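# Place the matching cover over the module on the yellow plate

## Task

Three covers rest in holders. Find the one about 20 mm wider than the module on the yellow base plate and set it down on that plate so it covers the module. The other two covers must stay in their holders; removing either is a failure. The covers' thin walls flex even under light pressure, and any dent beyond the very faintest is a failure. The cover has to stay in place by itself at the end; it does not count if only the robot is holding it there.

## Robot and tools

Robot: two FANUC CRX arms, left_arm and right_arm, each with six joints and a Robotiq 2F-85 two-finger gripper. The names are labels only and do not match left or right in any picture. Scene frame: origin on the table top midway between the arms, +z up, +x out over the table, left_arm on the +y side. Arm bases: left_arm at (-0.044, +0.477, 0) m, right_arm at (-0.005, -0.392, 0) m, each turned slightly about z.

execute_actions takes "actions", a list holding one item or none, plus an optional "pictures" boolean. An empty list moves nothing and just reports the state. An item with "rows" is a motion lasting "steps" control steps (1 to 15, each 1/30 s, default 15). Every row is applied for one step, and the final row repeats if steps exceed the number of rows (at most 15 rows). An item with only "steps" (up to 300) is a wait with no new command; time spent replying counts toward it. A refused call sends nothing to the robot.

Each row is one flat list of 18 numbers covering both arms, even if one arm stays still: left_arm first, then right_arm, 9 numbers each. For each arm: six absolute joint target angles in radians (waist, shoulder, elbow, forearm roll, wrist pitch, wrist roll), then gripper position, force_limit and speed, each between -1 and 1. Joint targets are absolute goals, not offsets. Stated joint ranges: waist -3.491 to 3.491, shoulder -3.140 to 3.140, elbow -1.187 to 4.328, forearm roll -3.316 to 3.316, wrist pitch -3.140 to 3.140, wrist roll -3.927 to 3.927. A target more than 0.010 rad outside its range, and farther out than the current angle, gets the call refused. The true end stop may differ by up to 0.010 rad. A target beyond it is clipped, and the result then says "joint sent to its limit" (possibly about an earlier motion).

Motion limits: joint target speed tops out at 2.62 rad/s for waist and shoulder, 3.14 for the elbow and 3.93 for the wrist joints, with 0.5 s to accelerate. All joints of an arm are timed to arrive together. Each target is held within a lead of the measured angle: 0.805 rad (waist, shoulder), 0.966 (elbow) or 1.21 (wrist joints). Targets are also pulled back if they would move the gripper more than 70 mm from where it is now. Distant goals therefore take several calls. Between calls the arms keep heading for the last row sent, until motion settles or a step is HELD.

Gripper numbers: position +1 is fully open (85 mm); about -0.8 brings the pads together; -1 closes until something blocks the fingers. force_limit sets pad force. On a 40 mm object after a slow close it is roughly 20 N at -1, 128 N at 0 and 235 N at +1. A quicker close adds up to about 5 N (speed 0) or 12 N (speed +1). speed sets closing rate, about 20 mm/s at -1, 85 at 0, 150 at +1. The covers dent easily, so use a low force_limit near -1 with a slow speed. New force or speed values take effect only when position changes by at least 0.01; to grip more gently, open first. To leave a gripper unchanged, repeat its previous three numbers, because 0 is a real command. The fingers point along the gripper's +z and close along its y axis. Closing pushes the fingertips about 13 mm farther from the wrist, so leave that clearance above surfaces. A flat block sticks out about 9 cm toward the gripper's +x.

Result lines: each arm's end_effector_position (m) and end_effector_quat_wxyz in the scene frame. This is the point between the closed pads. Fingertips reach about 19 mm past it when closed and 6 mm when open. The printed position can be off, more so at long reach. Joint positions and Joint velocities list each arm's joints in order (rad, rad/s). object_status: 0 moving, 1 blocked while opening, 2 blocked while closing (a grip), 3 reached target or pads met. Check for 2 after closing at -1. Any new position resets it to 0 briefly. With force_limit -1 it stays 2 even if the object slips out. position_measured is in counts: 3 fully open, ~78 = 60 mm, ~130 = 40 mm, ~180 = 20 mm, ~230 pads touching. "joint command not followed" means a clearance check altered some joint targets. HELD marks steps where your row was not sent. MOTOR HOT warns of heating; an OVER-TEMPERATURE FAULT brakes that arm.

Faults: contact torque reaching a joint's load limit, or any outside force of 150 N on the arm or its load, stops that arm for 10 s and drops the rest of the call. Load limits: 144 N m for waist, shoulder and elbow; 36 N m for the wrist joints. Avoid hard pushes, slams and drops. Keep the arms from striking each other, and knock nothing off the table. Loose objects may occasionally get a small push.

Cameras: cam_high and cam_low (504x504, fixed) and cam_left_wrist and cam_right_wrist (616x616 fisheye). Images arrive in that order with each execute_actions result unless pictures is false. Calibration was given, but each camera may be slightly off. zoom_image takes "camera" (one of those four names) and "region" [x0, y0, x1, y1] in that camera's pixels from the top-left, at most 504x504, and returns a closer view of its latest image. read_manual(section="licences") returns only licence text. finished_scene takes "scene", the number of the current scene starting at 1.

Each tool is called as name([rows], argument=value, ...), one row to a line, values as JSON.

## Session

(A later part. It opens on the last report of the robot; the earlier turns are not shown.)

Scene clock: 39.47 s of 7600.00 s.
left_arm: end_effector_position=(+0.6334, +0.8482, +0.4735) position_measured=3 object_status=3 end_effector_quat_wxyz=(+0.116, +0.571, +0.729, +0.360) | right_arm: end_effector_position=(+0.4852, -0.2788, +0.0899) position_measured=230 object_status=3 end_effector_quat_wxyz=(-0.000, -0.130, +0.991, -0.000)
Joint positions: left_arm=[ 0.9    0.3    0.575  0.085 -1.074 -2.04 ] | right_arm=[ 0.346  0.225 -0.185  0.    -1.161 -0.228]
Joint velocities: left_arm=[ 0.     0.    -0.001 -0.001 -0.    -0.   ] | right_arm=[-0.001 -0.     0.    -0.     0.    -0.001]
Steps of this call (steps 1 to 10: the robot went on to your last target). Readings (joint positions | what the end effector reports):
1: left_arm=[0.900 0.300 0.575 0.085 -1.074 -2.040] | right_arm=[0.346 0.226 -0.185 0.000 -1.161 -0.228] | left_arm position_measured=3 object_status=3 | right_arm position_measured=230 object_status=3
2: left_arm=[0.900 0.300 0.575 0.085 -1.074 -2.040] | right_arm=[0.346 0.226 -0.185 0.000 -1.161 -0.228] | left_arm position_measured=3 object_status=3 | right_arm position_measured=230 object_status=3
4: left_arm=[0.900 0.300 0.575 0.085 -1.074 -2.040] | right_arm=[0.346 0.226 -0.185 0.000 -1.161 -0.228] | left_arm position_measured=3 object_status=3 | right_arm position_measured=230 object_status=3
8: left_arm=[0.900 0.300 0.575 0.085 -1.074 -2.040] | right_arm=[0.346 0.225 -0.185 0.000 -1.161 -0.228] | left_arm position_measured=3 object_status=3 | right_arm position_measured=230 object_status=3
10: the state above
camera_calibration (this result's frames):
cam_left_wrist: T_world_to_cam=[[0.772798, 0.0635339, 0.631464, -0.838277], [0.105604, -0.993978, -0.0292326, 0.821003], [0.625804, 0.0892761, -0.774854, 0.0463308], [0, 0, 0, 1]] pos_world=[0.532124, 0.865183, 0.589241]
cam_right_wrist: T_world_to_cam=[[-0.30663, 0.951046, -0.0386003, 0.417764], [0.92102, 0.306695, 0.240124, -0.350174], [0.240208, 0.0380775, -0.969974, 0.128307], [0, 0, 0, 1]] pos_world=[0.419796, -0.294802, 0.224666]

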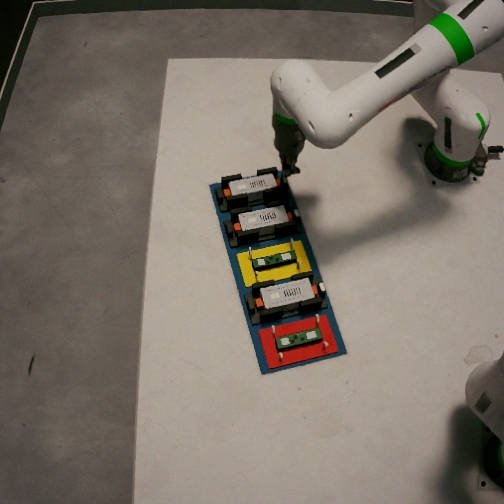

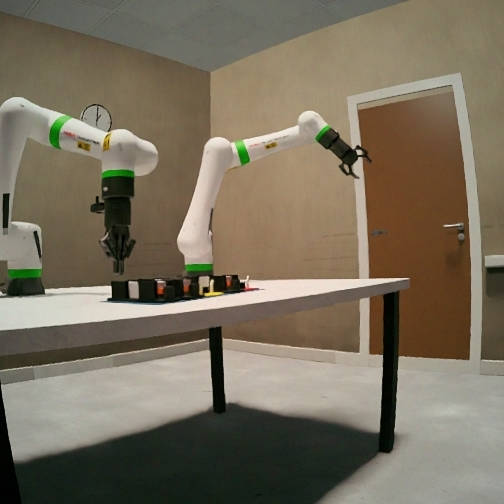

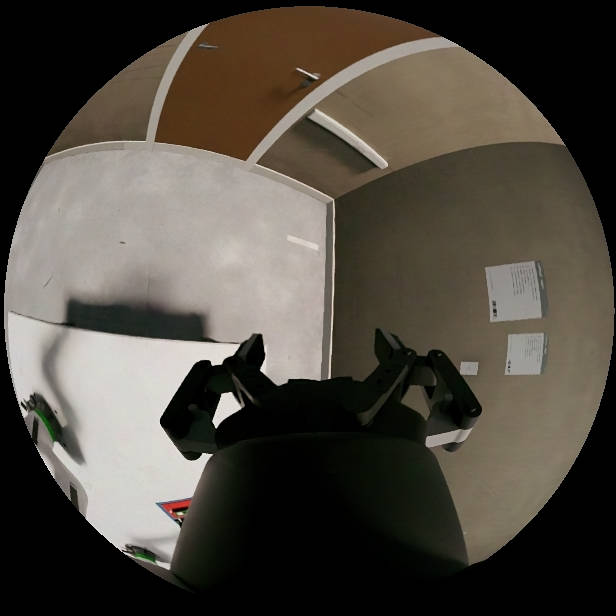

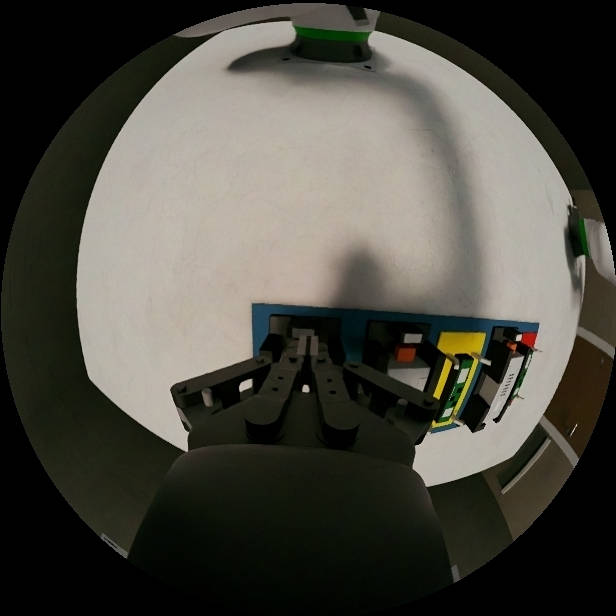

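execute_actions([
  {"rows":[[0.9,0.3,0.575,0.085,-1.074,-2.04,1,0,0,0.34,0.2852,-0.197,0,-1.089,-0.222,-0.98,-1,1]],"steps":15},
])

zoom_image(camera="cam_low", region=[90, 240, 210, 310])

zoom_image(camera="cam_right_wrist", region=[200, 240, 420, 420])

Scene clock: 50.70 s of 7600.00 s.
left_arm: end_effector_position=(+0.6334, +0.8482, +0.4735) position_measured=3 object_status=3 end_effector_quat_wxyz=(+0.116, +0.571, +0.729, +0.360) | right_arm: end_effector_position=(+0.4937, -0.2769, +0.0615) position_measured=230 object_status=3 end_effector_quat_wxyz=(-0.000, -0.130, +0.991, -0.000)
Joint positions: left_arm=[ 0.9    0.3    0.575  0.085 -1.074 -2.04 ] | right_arm=[ 0.341  0.276 -0.195  0.001 -1.101 -0.224]
Joint velocities: left_arm=[ 0.    -0.     0.    -0.001  0.001  0.   ] | right_arm=[0.    0.    0.    0.001 0.    0.   ]
FORCE FAULT: contact force on the right arm reached its limit, and that arm stopped for 10 seconds. The contact can be on any part of that arm, not only on its tool. That arm's remaining commands of this call were not run. That arm holds still and accepts commands again. Move the arm away from the contact; if what it grips holds it there, let go first. Pushing or pulling that hard again can fault the arm again.
The stop of the right arm began at step 37 of this call (marked STOPPED below). From that step on that arm followed nothing that you had sent. 9 of its steps, steps kept back included, did not run and will not run. Nothing is kept back now, and the robot has no last target.
Steps of this call (steps 1 to 15: the robot went on to your last target; steps 16 to 30: nothing new was sent; steps 31 to 45: all 15 steps of this action; steps 46 to 337: the stop continued). Readings (joint positions | what the end effector reports):
31: left_arm=[0.900 0.300 0.575 0.085 -1.074 -2.040] | right_arm=[0.346 0.226 -0.185 -0.000 -1.161 -0.228] | left_arm position_measured=3 object_status=3 | right_arm position_measured=230 object_status=3
32: left_arm=[0.900 0.300 0.575 0.085 -1.074 -2.040] | right_arm=[0.346 0.230 -0.186 -0.000 -1.155 -0.228] | left_arm position_measured=3 object_status=3 | right_arm position_measured=230 object_status=3
34: left_arm=[0.900 0.300 0.575 0.085 -1.074 -2.040] | right_arm=[0.343 0.256 -0.191 0.000 -1.123 -0.226] | left_arm position_measured=3 object_status=3 | right_arm position_measured=230 object_status=3
37: left_arm=[0.900 0.300 0.575 0.085 -1.074 -2.040] | right_arm=[0.341 0.276 -0.195 0.001 -1.101 -0.224] | left_arm position_measured=3 object_status=3 | right_arm position_measured=230 object_status=3 STOPPED (the right arm)
38: left_arm=[0.900 0.300 0.575 0.085 -1.074 -2.040] | right_arm=[0.341 0.276 -0.195 0.001 -1.101 -0.224] | left_arm position_measured=3 object_status=3 | right_arm position_measured=230 object_status=3
337: the state above
camera_calibration (this result's frames):
cam_left_wrist: T_world_to_cam=[[0.772798, 0.063535, 0.631464, -0.838278], [0.105605, -0.993978, -0.029232, 0.821003], [0.625804, 0.0892762, -0.774854, 0.0463303], [0, 0, 0, 1]] pos_world=[0.532124, 0.865183, 0.589241]
cam_right_wrist: T_world_to_cam=[[-0.306676, 0.951014, -0.0390069, 0.417605], [0.920939, 0.306832, 0.24026, -0.351744], [0.240459, 0.0377588, -0.969925, 0.0984201], [0, 0, 0, 1]] pos_world=[0.428338, -0.292938, 0.196259]

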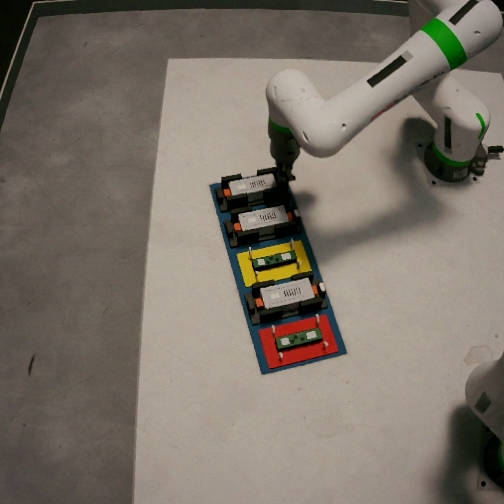

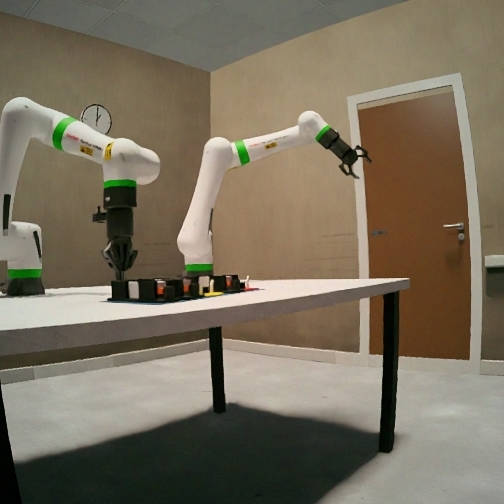

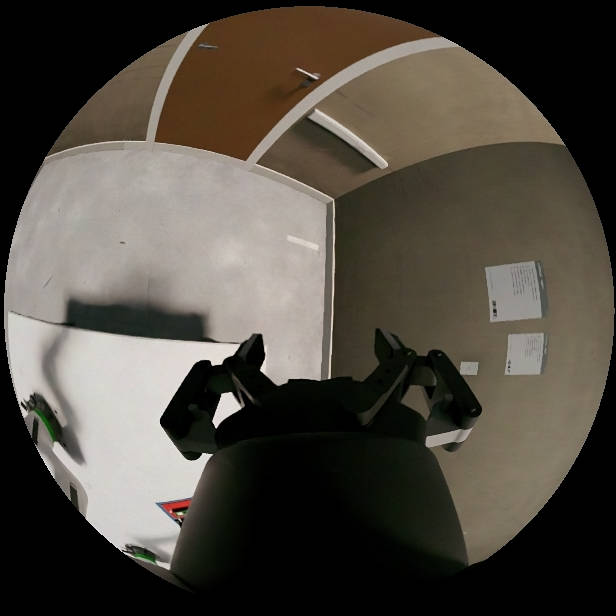

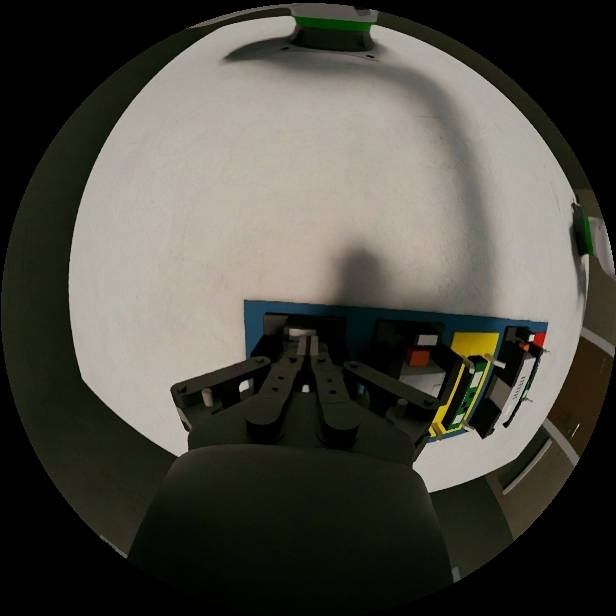

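Region (90, 240, 210, 310) of cam_low's 504x504 image, scaled by 4.200, with more detail than that image has; it fills the top 294 rows of this view, and the rest is white.

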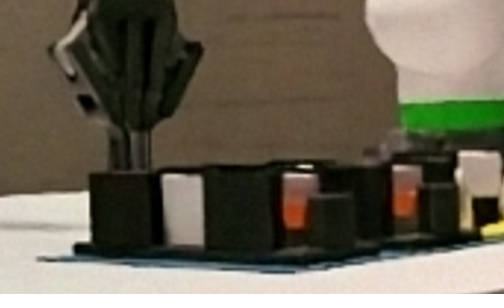

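Region (200, 240, 420, 420) of cam_right_wrist's 616x616 image, scaled by 2.291, with more detail than that image has; it fills the top 412 rows of this view, and the rest is white.

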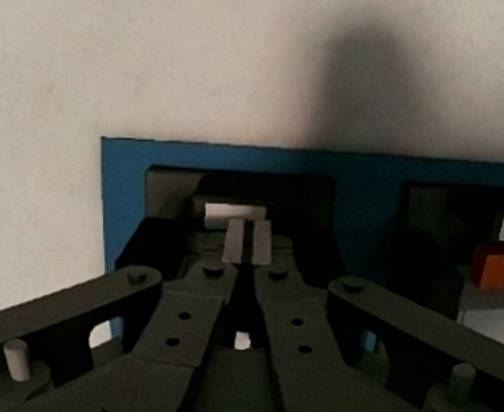

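execute_actions([
  {"rows":[[0.9,0.3,0.575,0.085,-1.074,-2.04,1,0,0,0.346,0.2254,-0.185,0,-1.161,-0.228,0.55,-1,1]],"steps":15},
])

zoom_image(camera="cam_high", region=[200, 150, 320, 250])

Scene clock: 52.87 s of 7600.00 s.
left_arm: end_effector_position=(+0.6334, +0.8482, +0.4735) position_measured=3 object_status=3 end_effector_quat_wxyz=(+0.116, +0.571, +0.729, +0.360) | right_arm: end_effector_position=(+0.4851, -0.2788, +0.0898) position_measured=70 object_status=0 end_effector_quat_wxyz=(-0.000, -0.130, +0.991, -0.000)
Joint positions: left_arm=[ 0.9    0.3    0.575  0.085 -1.074 -2.04 ] | right_arm=[ 0.346  0.226 -0.185 -0.    -1.161 -0.228]
Joint velocities: left_arm=[-0.001  0.     0.001 -0.    -0.     0.   ] | right_arm=[ 0.001  0.    -0.001  0.001 -0.     0.001]
Steps of this call (steps 1 to 50: nothing new was sent; steps 51 to 65: all 15 steps of this action). Readings (joint positions | what the end effector reports):
51: left_arm=[0.900 0.300 0.575 0.085 -1.074 -2.040] | right_arm=[0.341 0.275 -0.195 0.001 -1.101 -0.224] | left_arm position_measured=3 object_status=3 | right_arm position_measured=230 object_status=0
52: left_arm=[0.900 0.300 0.575 0.085 -1.074 -2.040] | right_arm=[0.342 0.272 -0.194 0.000 -1.107 -0.224] | left_arm position_measured=3 object_status=3 | right_arm position_measured=228 object_status=0
54: left_arm=[0.900 0.300 0.575 0.085 -1.074 -2.040] | right_arm=[0.344 0.247 -0.189 0.000 -1.137 -0.226] | left_arm position_measured=3 object_status=3 | right_arm position_measured=210 object_status=0
58: left_arm=[0.900 0.300 0.575 0.085 -1.074 -2.040] | right_arm=[0.346 0.226 -0.185 -0.000 -1.161 -0.228] | left_arm position_measured=3 object_status=3 | right_arm position_measured=159 object_status=0
65: the state above
camera_calibration (this result's frames):
cam_left_wrist: T_world_to_cam=[[0.772798, 0.0635352, 0.631464, -0.838278], [0.105605, -0.993978, -0.0292317, 0.821002], [0.625804, 0.089276, -0.774854, 0.0463305], [0, 0, 0, 1]] pos_world=[0.532124, 0.865183, 0.589241]
cam_right_wrist: T_world_to_cam=[[-0.306599, 0.951058, -0.0385362, 0.417724], [0.921072, 0.306656, 0.239974, -0.350145], [0.240047, 0.0380812, -0.970014, 0.128331], [0, 0, 0, 1]] pos_world=[0.419777, -0.294793, 0.224606]

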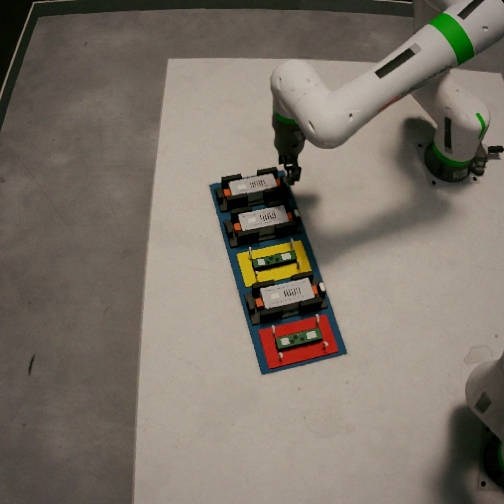

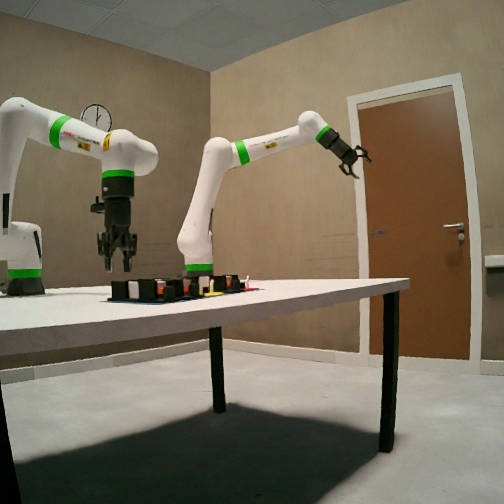

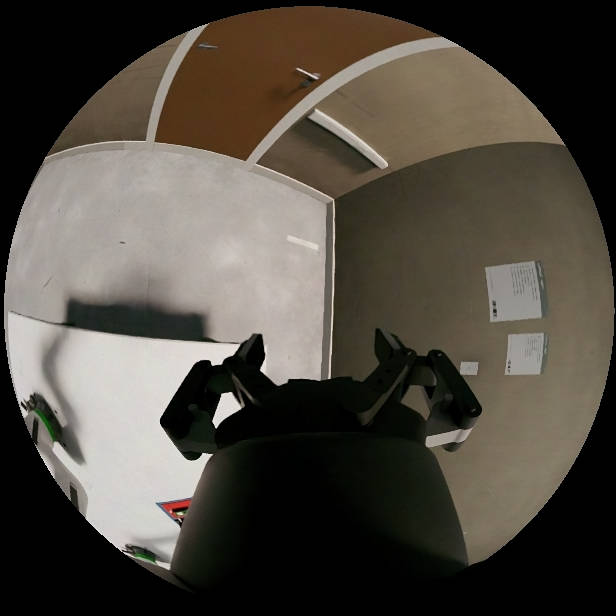

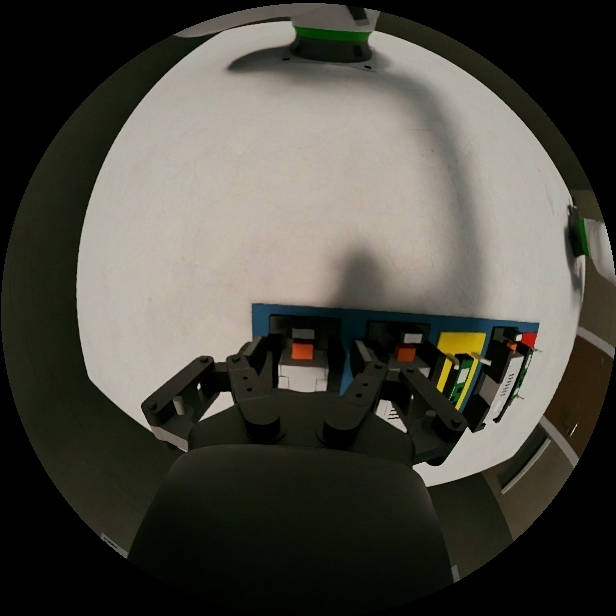

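Region (200, 150, 320, 250) of cam_high's 504x504 image, scaled by 4.200, with more detail than that image has.

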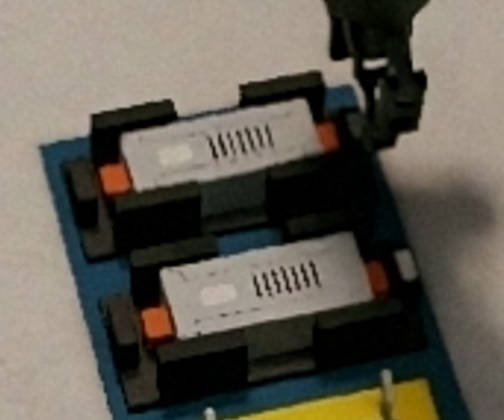

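execute_actions([
  {"rows":[[0.9,0.3,0.575,0.085,-1.074,-2.04,1,0,0,0.303,0.4456,0.0974,0,-1.223,-0.185,0.55,-1,1]],"steps":15},
], pictures=false)

execute_actions([
  {"steps":8},
])

zoom_image(camera="cam_right_wrist", region=[240, 200, 460, 400])

Scene clock: 54.20 s of 7600.00 s.
left_arm: end_effector_position=(+0.6334, +0.8482, +0.4735) position_measured=3 object_status=3 end_effector_quat_wxyz=(+0.116, +0.571, +0.729, +0.360) | right_arm: end_effector_position=(+0.5752, -0.2589, +0.0850) position_measured=59 object_status=3 end_effector_quat_wxyz=(-0.000, -0.130, +0.991, -0.000)
Joint positions: left_arm=[ 0.9    0.3    0.575  0.085 -1.074 -2.04 ] | right_arm=[ 0.303  0.445  0.097  0.    -1.223 -0.185]
Joint velocities: left_arm=[-0.001  0.     0.    -0.     0.001  0.   ] | right_arm=[ 0.    -0.     0.006 -0.    -0.    -0.   ]
Steps of this call (steps 1 to 15: the robot went on to your last target; steps 16 to 25: nothing new was sent; steps 26 to 40: all 15 steps of this action). Readings (joint positions | what the end effector reports):
26: left_arm=[0.900 0.300 0.575 0.085 -1.074 -2.040] | right_arm=[0.346 0.226 -0.184 -0.000 -1.161 -0.228] | left_arm position_measured=3 object_status=3 | right_arm position_measured=59 object_status=3
27: left_arm=[0.900 0.300 0.575 0.085 -1.074 -2.040] | right_arm=[0.345 0.230 -0.179 -0.000 -1.163 -0.228] | left_arm position_measured=3 object_status=3 | right_arm position_measured=59 object_status=3
29: left_arm=[0.900 0.300 0.575 0.085 -1.074 -2.040] | right_arm=[0.341 0.255 -0.147 -0.000 -1.169 -0.223] | left_arm position_measured=3 object_status=3 | right_arm position_measured=59 object_status=3
33: left_arm=[0.900 0.300 0.575 0.085 -1.074 -2.040] | right_arm=[0.319 0.363 -0.008 0.000 -1.200 -0.201] | left_arm position_measured=3 object_status=3 | right_arm position_measured=59 object_status=3
40: the state above

Scene clock: 54.47 s of 7600.00 s.
left_arm: end_effector_position=(+0.6334, +0.8482, +0.4735) position_measured=3 object_status=3 end_effector_quat_wxyz=(+0.116, +0.571, +0.729, +0.360) | right_arm: end_effector_position=(+0.5753, -0.2589, +0.0851) position_measured=59 object_status=3 end_effector_quat_wxyz=(-0.000, -0.130, +0.991, -0.000)
Joint positions: left_arm=[ 0.9    0.3    0.575  0.085 -1.074 -2.04 ] | right_arm=[ 0.303  0.445  0.097  0.    -1.223 -0.185]
Joint velocities: left_arm=[ 0. -0. -0.  0.  0.  0.] | right_arm=[ 0.    -0.    -0.     0.001 -0.    -0.001]
Steps of this call (steps 1 to 8: the robot went on to your last target). Readings (joint positions | what the end effector reports):
1: left_arm=[0.900 0.300 0.575 0.085 -1.074 -2.040] | right_arm=[0.303 0.445 0.097 0.000 -1.223 -0.185] | left_arm position_measured=3 object_status=3 | right_arm position_measured=59 object_status=3
2: left_arm=[0.900 0.300 0.575 0.085 -1.074 -2.040] | right_arm=[0.303 0.445 0.097 0.000 -1.223 -0.185] | left_arm position_measured=3 object_status=3 | right_arm position_measured=59 object_status=3
4: left_arm=[0.900 0.300 0.575 0.085 -1.074 -2.040] | right_arm=[0.303 0.445 0.097 0.000 -1.223 -0.185] | left_arm position_measured=3 object_status=3 | right_arm position_measured=59 object_status=3
8: the state above
camera_calibration (this result's frames):
cam_left_wrist: T_world_to_cam=[[0.772798, 0.0635352, 0.631464, -0.838278], [0.105605, -0.993978, -0.0292318, 0.821002], [0.625804, 0.0892761, -0.774854, 0.0463305], [0, 0, 0, 1]] pos_world=[0.532124, 0.865183, 0.589241]
cam_right_wrist: T_world_to_cam=[[-0.30664, 0.951044, -0.0385683, 0.426328], [0.920946, 0.306685, 0.240422, -0.438159], [0.24048, 0.0382035, -0.969902, 0.10117], [0, 0, 0, 1]] pos_world=[0.50992, -0.274945, 0.219911]

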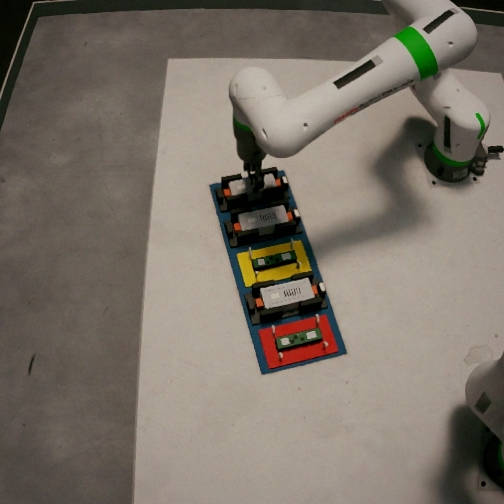

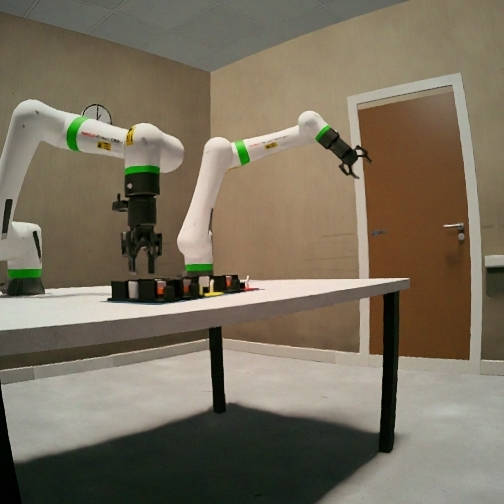

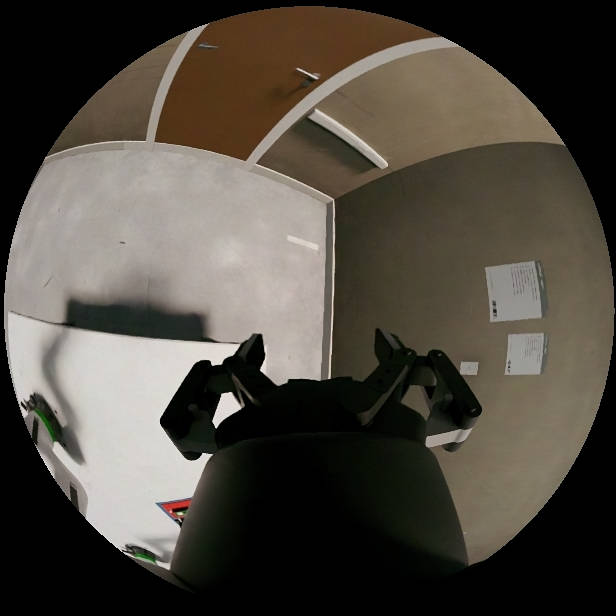

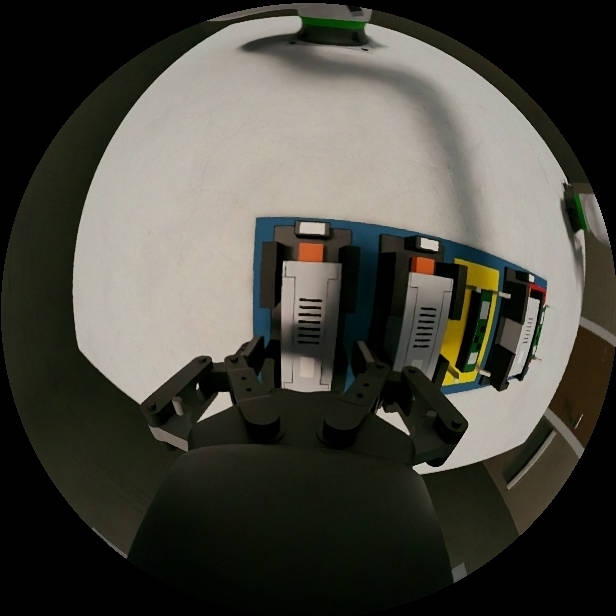

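Region (240, 200, 460, 400) of cam_right_wrist's 616x616 image, scaled by 2.291, with more detail than that image has; it fills the top 458 rows of this view, and the rest is white.

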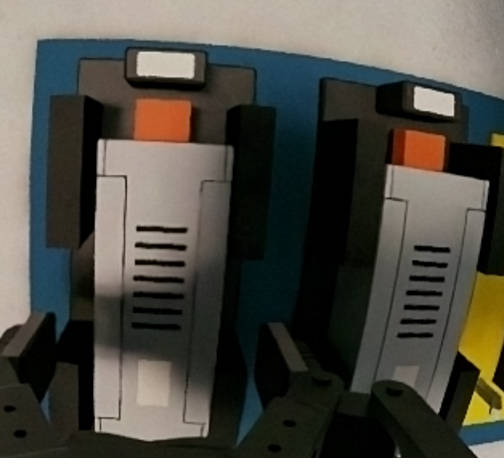

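execute_actions([
  {"rows":[[0.9,0.3,0.575,0.085,-1.074,-2.04,1,0,0,0.303,0.466,0.072,0,-1.177,-0.185,0.3,-1,1],[0.9,0.3,0.575,0.085,-1.074,-2.04,1,0,0,0.303,0.466,0.072,0,-1.177,-0.185,0.3,-1,1],[0.9,0.3,0.575,0.085,-1.074,-2.04,1,0,0,0.303,0.466,0.072,0,-1.177,-0.185,0.3,-1,1],[0.9,0.3,0.575,0.085,-1.074,-2.04,1,0,0,0.303,0.466,0.072,0,-1.177,-0.185,0.3,-1,1],[0.9,0.3,0.575,0.085,-1.074,-2.04,1,0,0,0.303,0.479,0.057,0,-1.149,-0.185,0.3,-1,1],[0.9,0.3,0.575,0.085,-1.074,-2.04,1,0,0,0.303,0.479,0.057,0,-1.149,-0.185,0.3,-1,1],[0.9,0.3,0.575,0.085,-1.074,-2.04,1,0,0,0.303,0.479,0.057,0,-1.149,-0.185,0.3,-1,1],[0.9,0.3,0.575,0.085,-1.074,-2.04,1,0,0,0.303,0.4923,0.042,0,-1.121,-0.185,0.3,-1,1]],"steps":15},
], pictures=false)

execute_actions([
  {"rows":[[0.9,0.3,0.575,0.085,-1.074,-2.04,1,0,0,0.303,0.4923,0.042,0,-1.121,-0.185,-1,-0.87,-1]],"steps":15},
], pictures=false)

execute_actions([
  {"steps":20},
], pictures=false)

execute_actions([
  {"rows":[[0.9,0.3,0.575,0.085,-1.074,-2.04,1,0,0,0.303,0.489,0.046,0,-1.128,-0.185,-1,-0.87,-1],[0.9,0.3,0.575,0.085,-1.074,-2.04,1,0,0,0.303,0.489,0.046,0,-1.128,-0.185,-1,-0.87,-1],[0.9,0.3,0.575,0.085,-1.074,-2.04,1,0,0,0.303,0.489,0.046,0,-1.128,-0.185,-1,-0.87,-1],[0.9,0.3,0.575,0.085,-1.074,-2.04,1,0,0,0.303,0.4856,0.0495,0,-1.135,-0.185,-1,-0.87,-1],[0.9,0.3,0.575,0.085,-1.074,-2.04,1,0,0,0.303,0.4856,0.0495,0,-1.135,-0.185,-1,-0.87,-1],[0.9,0.3,0.575,0.085,-1.074,-2.04,1,0,0,0.303,0.4856,0.0495,0,-1.135,-0.185,-1,-0.87,-1],[0.9,0.3,0.575,0.085,-1.074,-2.04,1,0,0,0.303,0.479,0.057,0,-1.149,-0.185,-1,-0.87,-1]],"steps":15},
])

zoom_image(camera="cam_low", region=[100, 230, 220, 310])

Scene clock: 57.80 s of 7600.00 s.
left_arm: end_effector_position=(+0.6334, +0.8482, +0.4735) position_measured=3 object_status=3 end_effector_quat_wxyz=(+0.116, +0.571, +0.729, +0.360) | right_arm: end_effector_position=(+0.5753, -0.2589, +0.0361) position_measured=91 object_status=0 end_effector_quat_wxyz=(-0.000, -0.130, +0.991, -0.000)
Joint positions: left_arm=[ 0.9    0.3    0.575  0.085 -1.074 -2.04 ] | right_arm=[ 0.303  0.492  0.042 -0.    -1.121 -0.185]
Joint velocities: left_arm=[ 0.001  0.    -0.     0.001 -0.    -0.   ] | right_arm=[-0.    -0.    -0.001  0.     0.002  0.   ]
Steps of this call (steps 1 to 15: the robot went on to your last target; steps 16 to 85: nothing new was sent; steps 86 to 100: all 15 steps of this action). Readings (joint positions | what the end effector reports):
86: left_arm=[0.900 0.300 0.575 0.085 -1.074 -2.040] | right_arm=[0.303 0.446 0.097 -0.000 -1.222 -0.185] | left_arm position_measured=3 object_status=3 | right_arm position_measured=59 object_status=0
87: left_arm=[0.900 0.300 0.575 0.085 -1.074 -2.040] | right_arm=[0.303 0.449 0.094 -0.000 -1.215 -0.185] | left_arm position_measured=3 object_status=3 | right_arm position_measured=62 object_status=0
89: left_arm=[0.900 0.300 0.575 0.085 -1.074 -2.040] | right_arm=[0.303 0.462 0.077 -0.000 -1.187 -0.185] | left_arm position_measured=3 object_status=3 | right_arm position_measured=78 object_status=0
93: left_arm=[0.900 0.300 0.575 0.085 -1.074 -2.040] | right_arm=[0.303 0.479 0.058 -0.000 -1.151 -0.185] | left_arm position_measured=3 object_status=3 | right_arm position_measured=90 object_status=0
100: the state above

Scene clock: 58.30 s of 7600.00 s.
left_arm: end_effector_position=(+0.6334, +0.8482, +0.4735) position_measured=3 object_status=3 end_effector_quat_wxyz=(+0.116, +0.571, +0.729, +0.360) | right_arm: end_effector_position=(+0.5753, -0.2589, +0.0360) position_measured=113 object_status=0 end_effector_quat_wxyz=(-0.000, -0.130, +0.991, -0.000)
Joint positions: left_arm=[ 0.9    0.3    0.575  0.085 -1.074 -2.04 ] | right_arm=[ 0.303  0.492  0.042 -0.    -1.121 -0.185]
Joint velocities: left_arm=[ 0.     0.     0.001 -0.    -0.    -0.001] | right_arm=[-0.001 -0.    -0.     0.001 -0.     0.001]
Steps of this call (steps 1 to 15: all 15 steps of this action). Readings (joint positions | what the end effector reports):
1: left_arm=[0.900 0.300 0.575 0.085 -1.074 -2.040] | right_arm=[0.303 0.492 0.042 -0.000 -1.121 -0.185] | left_arm position_measured=3 object_status=3 | right_arm position_measured=91 object_status=0
2: left_arm=[0.900 0.300 0.575 0.085 -1.074 -2.040] | right_arm=[0.303 0.492 0.042 -0.000 -1.121 -0.185] | left_arm position_measured=3 object_status=3 | right_arm position_measured=91 object_status=0
4: left_arm=[0.900 0.300 0.575 0.085 -1.074 -2.040] | right_arm=[0.303 0.492 0.042 -0.000 -1.121 -0.185] | left_arm position_measured=3 object_status=3 | right_arm position_measured=94 object_status=0
8: left_arm=[0.900 0.300 0.575 0.085 -1.074 -2.040] | right_arm=[0.303 0.492 0.042 -0.000 -1.121 -0.185] | left_arm position_measured=3 object_status=3 | right_arm position_measured=100 object_status=0
15: the state above

Scene clock: 58.97 s of 7600.00 s.
left_arm: end_effector_position=(+0.6334, +0.8482, +0.4735) position_measured=3 object_status=3 end_effector_quat_wxyz=(+0.116, +0.571, +0.729, +0.360) | right_arm: end_effector_position=(+0.5753, -0.2589, +0.0360) position_measured=127 object_status=2 end_effector_quat_wxyz=(-0.000, -0.130, +0.991, -0.000)
Joint positions: left_arm=[ 0.9    0.3    0.575  0.085 -1.074 -2.04 ] | right_arm=[ 0.303  0.492  0.042  0.    -1.121 -0.185]
Joint velocities: left_arm=[ 0.001  0.    -0.002  0.001  0.001 -0.   ] | right_arm=[-0.    -0.    -0.     0.     0.    -0.002]
Steps of this call (steps 1 to 15: the robot went on to your last target; steps 16 to 20: nothing new was sent). Readings (joint positions | what the end effector reports):
1: left_arm=[0.900 0.300 0.575 0.085 -1.074 -2.040] | right_arm=[0.303 0.492 0.042 0.000 -1.121 -0.185] | left_arm position_measured=3 object_status=3 | right_arm position_measured=115 object_status=0
2: left_arm=[0.900 0.300 0.575 0.085 -1.074 -2.040] | right_arm=[0.303 0.492 0.042 0.000 -1.121 -0.185] | left_arm position_measured=3 object_status=3 | right_arm position_measured=116 object_status=0
4: left_arm=[0.900 0.300 0.575 0.085 -1.074 -2.040] | right_arm=[0.303 0.492 0.042 0.000 -1.121 -0.185] | left_arm position_measured=3 object_status=3 | right_arm position_measured=119 object_status=0
8: left_arm=[0.900 0.300 0.575 0.085 -1.074 -2.040] | right_arm=[0.303 0.492 0.042 0.000 -1.121 -0.185] | left_arm position_measured=3 object_status=3 | right_arm position_measured=125 object_status=0
20: the state above
All arms were judged still, so your last target was given up. Only a new action makes them travel on or press farther. Fingers that are still opening or closing keep moving.

Scene clock: 59.47 s of 7600.00 s.
left_arm: end_effector_position=(+0.6334, +0.8482, +0.4735) position_measured=3 object_status=3 end_effector_quat_wxyz=(+0.116, +0.571, +0.729, +0.360) | right_arm: end_effector_position=(+0.5757, -0.2587, +0.0495) position_measured=127 object_status=2 end_effector_quat_wxyz=(-0.000, -0.130, +0.991, -0.000)
Joint positions: left_arm=[ 0.9    0.3    0.575  0.085 -1.074 -2.04 ] | right_arm=[ 0.303  0.479  0.057 -0.    -1.149 -0.185]
Joint velocities: left_arm=[-0.     0.    -0.     0.     0.001  0.   ] | right_arm=[-0.    -0.001  0.    -0.001 -0.    -0.001]
Steps of this call (steps 1 to 15: all 15 steps of this action). Readings (joint positions | what the end effector reports):
1: left_arm=[0.900 0.300 0.575 0.085 -1.074 -2.040] | right_arm=[0.303 0.492 0.042 0.000 -1.121 -0.185] | left_arm position_measured=3 object_status=3 | right_arm position_measured=127 object_status=2
2: left_arm=[0.900 0.300 0.575 0.085 -1.074 -2.040] | right_arm=[0.303 0.491 0.043 0.000 -1.124 -0.185] | left_arm position_measured=3 object_status=3 | right_arm position_measured=127 object_status=2
4: left_arm=[0.900 0.300 0.575 0.085 -1.074 -2.040] | right_arm=[0.303 0.489 0.046 0.000 -1.128 -0.185] | left_arm position_measured=3 object_status=3 | right_arm position_measured=127 object_status=2
8: left_arm=[0.900 0.300 0.575 0.085 -1.074 -2.040] | right_arm=[0.303 0.483 0.053 -0.000 -1.141 -0.185] | left_arm position_measured=3 object_status=3 | right_arm position_measured=127 object_status=2
15: the state above
camera_calibration (this result's frames):
cam_left_wrist: T_world_to_cam=[[0.772798, 0.0635352, 0.631464, -0.838278], [0.105605, -0.993978, -0.0292318, 0.821002], [0.625804, 0.0892761, -0.774854, 0.0463305], [0, 0, 0, 1]] pos_world=[0.532124, 0.865183, 0.589241]
cam_right_wrist: T_world_to_cam=[[-0.306585, 0.951065, -0.0384806, 0.424862], [0.920963, 0.30661, 0.240452, -0.429985], [0.240484, 0.0382796, -0.969898, 0.0665408], [0, 0, 0, 1]] pos_world=[0.510255, -0.274781, 0.184278]

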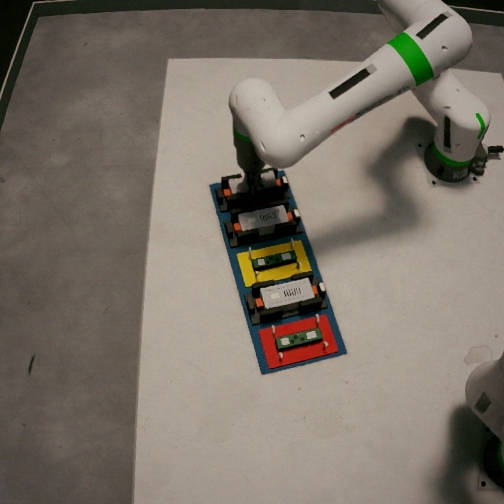

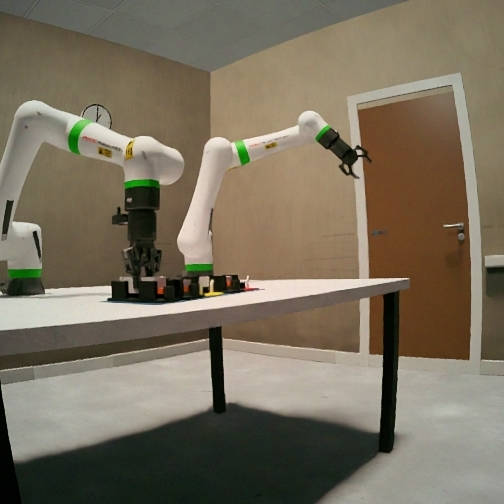

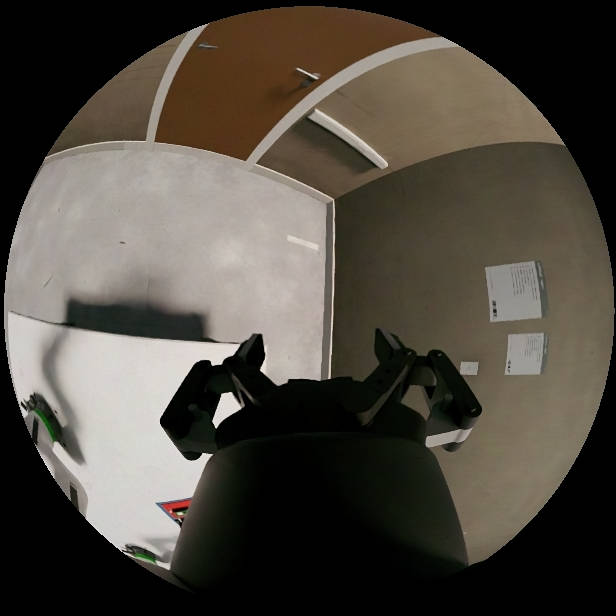

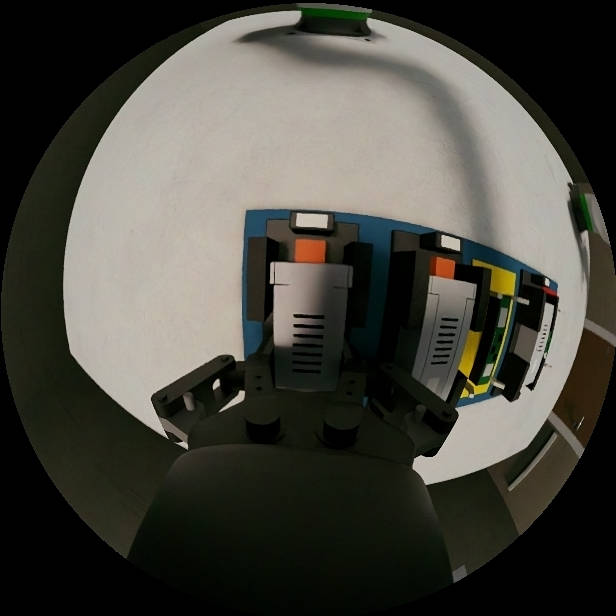

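Region (100, 230, 220, 310) of cam_low's 504x504 image, scaled by 4.200, with more detail than that image has.

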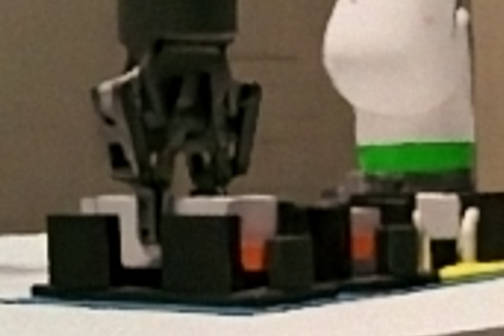

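execute_actions([
  {"rows":[[0.9,0.3,0.575,0.085,-1.074,-2.04,1,0,0,0.303,0.4725,0.0645,0,-1.163,-0.185,-1,-0.87,-1],[0.9,0.3,0.575,0.085,-1.074,-2.04,1,0,0,0.303,0.4725,0.0645,0,-1.163,-0.185,-1,-0.87,-1],[0.9,0.3,0.575,0.085,-1.074,-2.04,1,0,0,0.303,0.4725,0.0645,0,-1.163,-0.185,-1,-0.87,-1],[0.9,0.3,0.575,0.085,-1.074,-2.04,1,0,0,0.303,0.466,0.072,0,-1.177,-0.185,-1,-0.87,-1],[0.9,0.3,0.575,0.085,-1.074,-2.04,1,0,0,0.303,0.466,0.072,0,-1.177,-0.185,-1,-0.87,-1],[0.9,0.3,0.575,0.085,-1.074,-2.04,1,0,0,0.303,0.466,0.072,0,-1.177,-0.185,-1,-0.87,-1],[0.9,0.3,0.575,0.085,-1.074,-2.04,1,0,0,0.303,0.456,0.085,0,-1.2,-0.185,-1,-0.87,-1],[0.9,0.3,0.575,0.085,-1.074,-2.04,1,0,0,0.303,0.456,0.085,0,-1.2,-0.185,-1,-0.87,-1],[0.9,0.3,0.575,0.085,-1.074,-2.04,1,0,0,0.303,0.4456,0.0974,0,-1.223,-0.185,-1,-0.87,-1],[0.9,0.3,0.575,0.085,-1.074,-2.04,1,0,0,0.303,0.4456,0.0974,0,-1.223,-0.185,-1,-0.87,-1],[0.9,0.3,0.575,0.085,-1.074,-2.04,1,0,0,0.303,0.4333,0.117,0,-1.255,-0.185,-1,-0.87,-1]],"steps":15},
])

zoom_image(camera="cam_low", region=[90, 210, 240, 310])

Scene clock: 61.90 s of 7600.00 s.
left_arm: end_effector_position=(+0.6334, +0.8482, +0.4735) position_measured=3 object_status=3 end_effector_quat_wxyz=(+0.116, +0.571, +0.729, +0.360) | right_arm: end_effector_position=(+0.5753, -0.2589, +0.0999) position_measured=127 object_status=2 end_effector_quat_wxyz=(+0.000, -0.130, +0.991, -0.000)
Joint positions: left_arm=[ 0.9    0.3    0.575  0.085 -1.074 -2.04 ] | right_arm=[ 0.303  0.433  0.116  0.    -1.254 -0.185]
Joint velocities: left_arm=[ 0.001 -0.     0.    -0.    -0.001 -0.   ] | right_arm=[-0.    -0.01   0.018 -0.    -0.041 -0.001]
Steps of this call (steps 1 to 15: the robot went on to your last target; steps 16 to 58: nothing new was sent; steps 59 to 73: all 15 steps of this action). Readings (joint positions | what the end effector reports):
59: left_arm=[0.900 0.300 0.575 0.085 -1.074 -2.040] | right_arm=[0.303 0.479 0.057 -0.000 -1.150 -0.185] | left_arm position_measured=3 object_status=3 | right_arm position_measured=127 object_status=2
60: left_arm=[0.900 0.300 0.575 0.085 -1.074 -2.040] | right_arm=[0.303 0.476 0.060 -0.000 -1.155 -0.185] | left_arm position_measured=3 object_status=3 | right_arm position_measured=127 object_status=2
62: left_arm=[0.900 0.300 0.575 0.085 -1.074 -2.040] | right_arm=[0.303 0.472 0.065 0.000 -1.163 -0.185] | left_arm position_measured=3 object_status=3 | right_arm position_measured=127 object_status=2
66: left_arm=[0.900 0.300 0.575 0.085 -1.074 -2.040] | right_arm=[0.303 0.463 0.076 0.000 -1.185 -0.185] | left_arm position_measured=3 object_status=3 | right_arm position_measured=127 object_status=2
73: the state above
camera_calibration (this result's frames):
cam_left_wrist: T_world_to_cam=[[0.772798, 0.063535, 0.631464, -0.838278], [0.105605, -0.993978, -0.0292321, 0.821003], [0.625804, 0.0892763, -0.774854, 0.0463303], [0, 0, 0, 1]] pos_world=[0.532124, 0.865183, 0.589241]
cam_right_wrist: T_world_to_cam=[[-0.306626, 0.951052, -0.0384883, 0.426875], [0.920843, 0.306635, 0.240881, -0.441709], [0.240892, 0.0384187, -0.969791, 0.11531], [0, 0, 0, 1]] pos_world=[0.509858, -0.274967, 0.234655]

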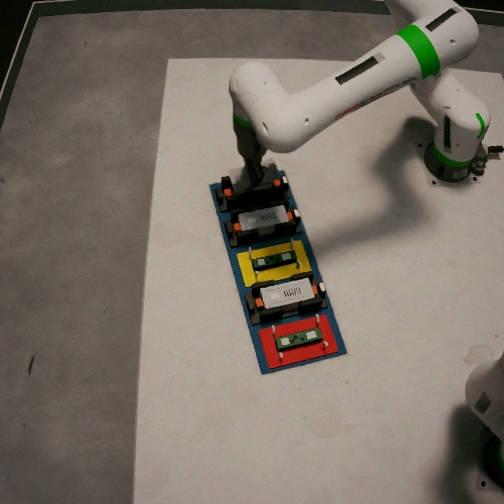

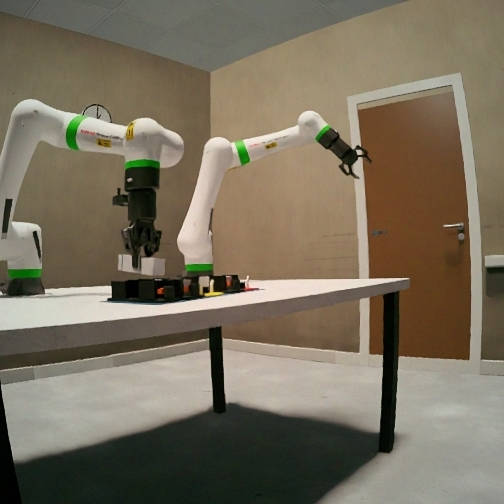

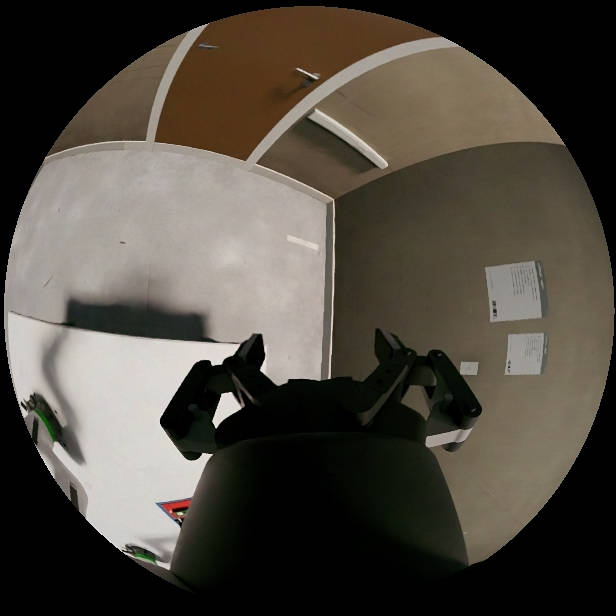

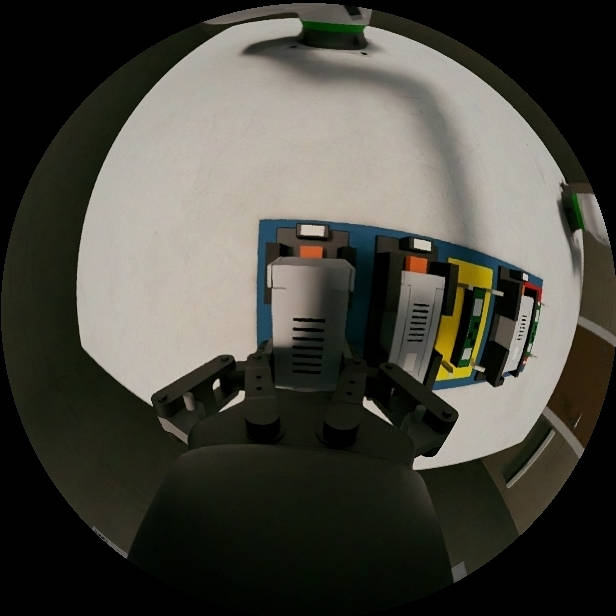

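Region (90, 210, 240, 310) of cam_low's 504x504 image, scaled by 3.360, with more detail than that image has.

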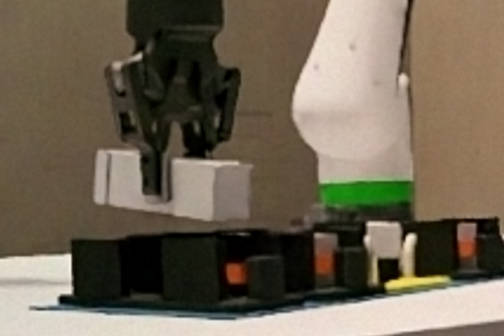

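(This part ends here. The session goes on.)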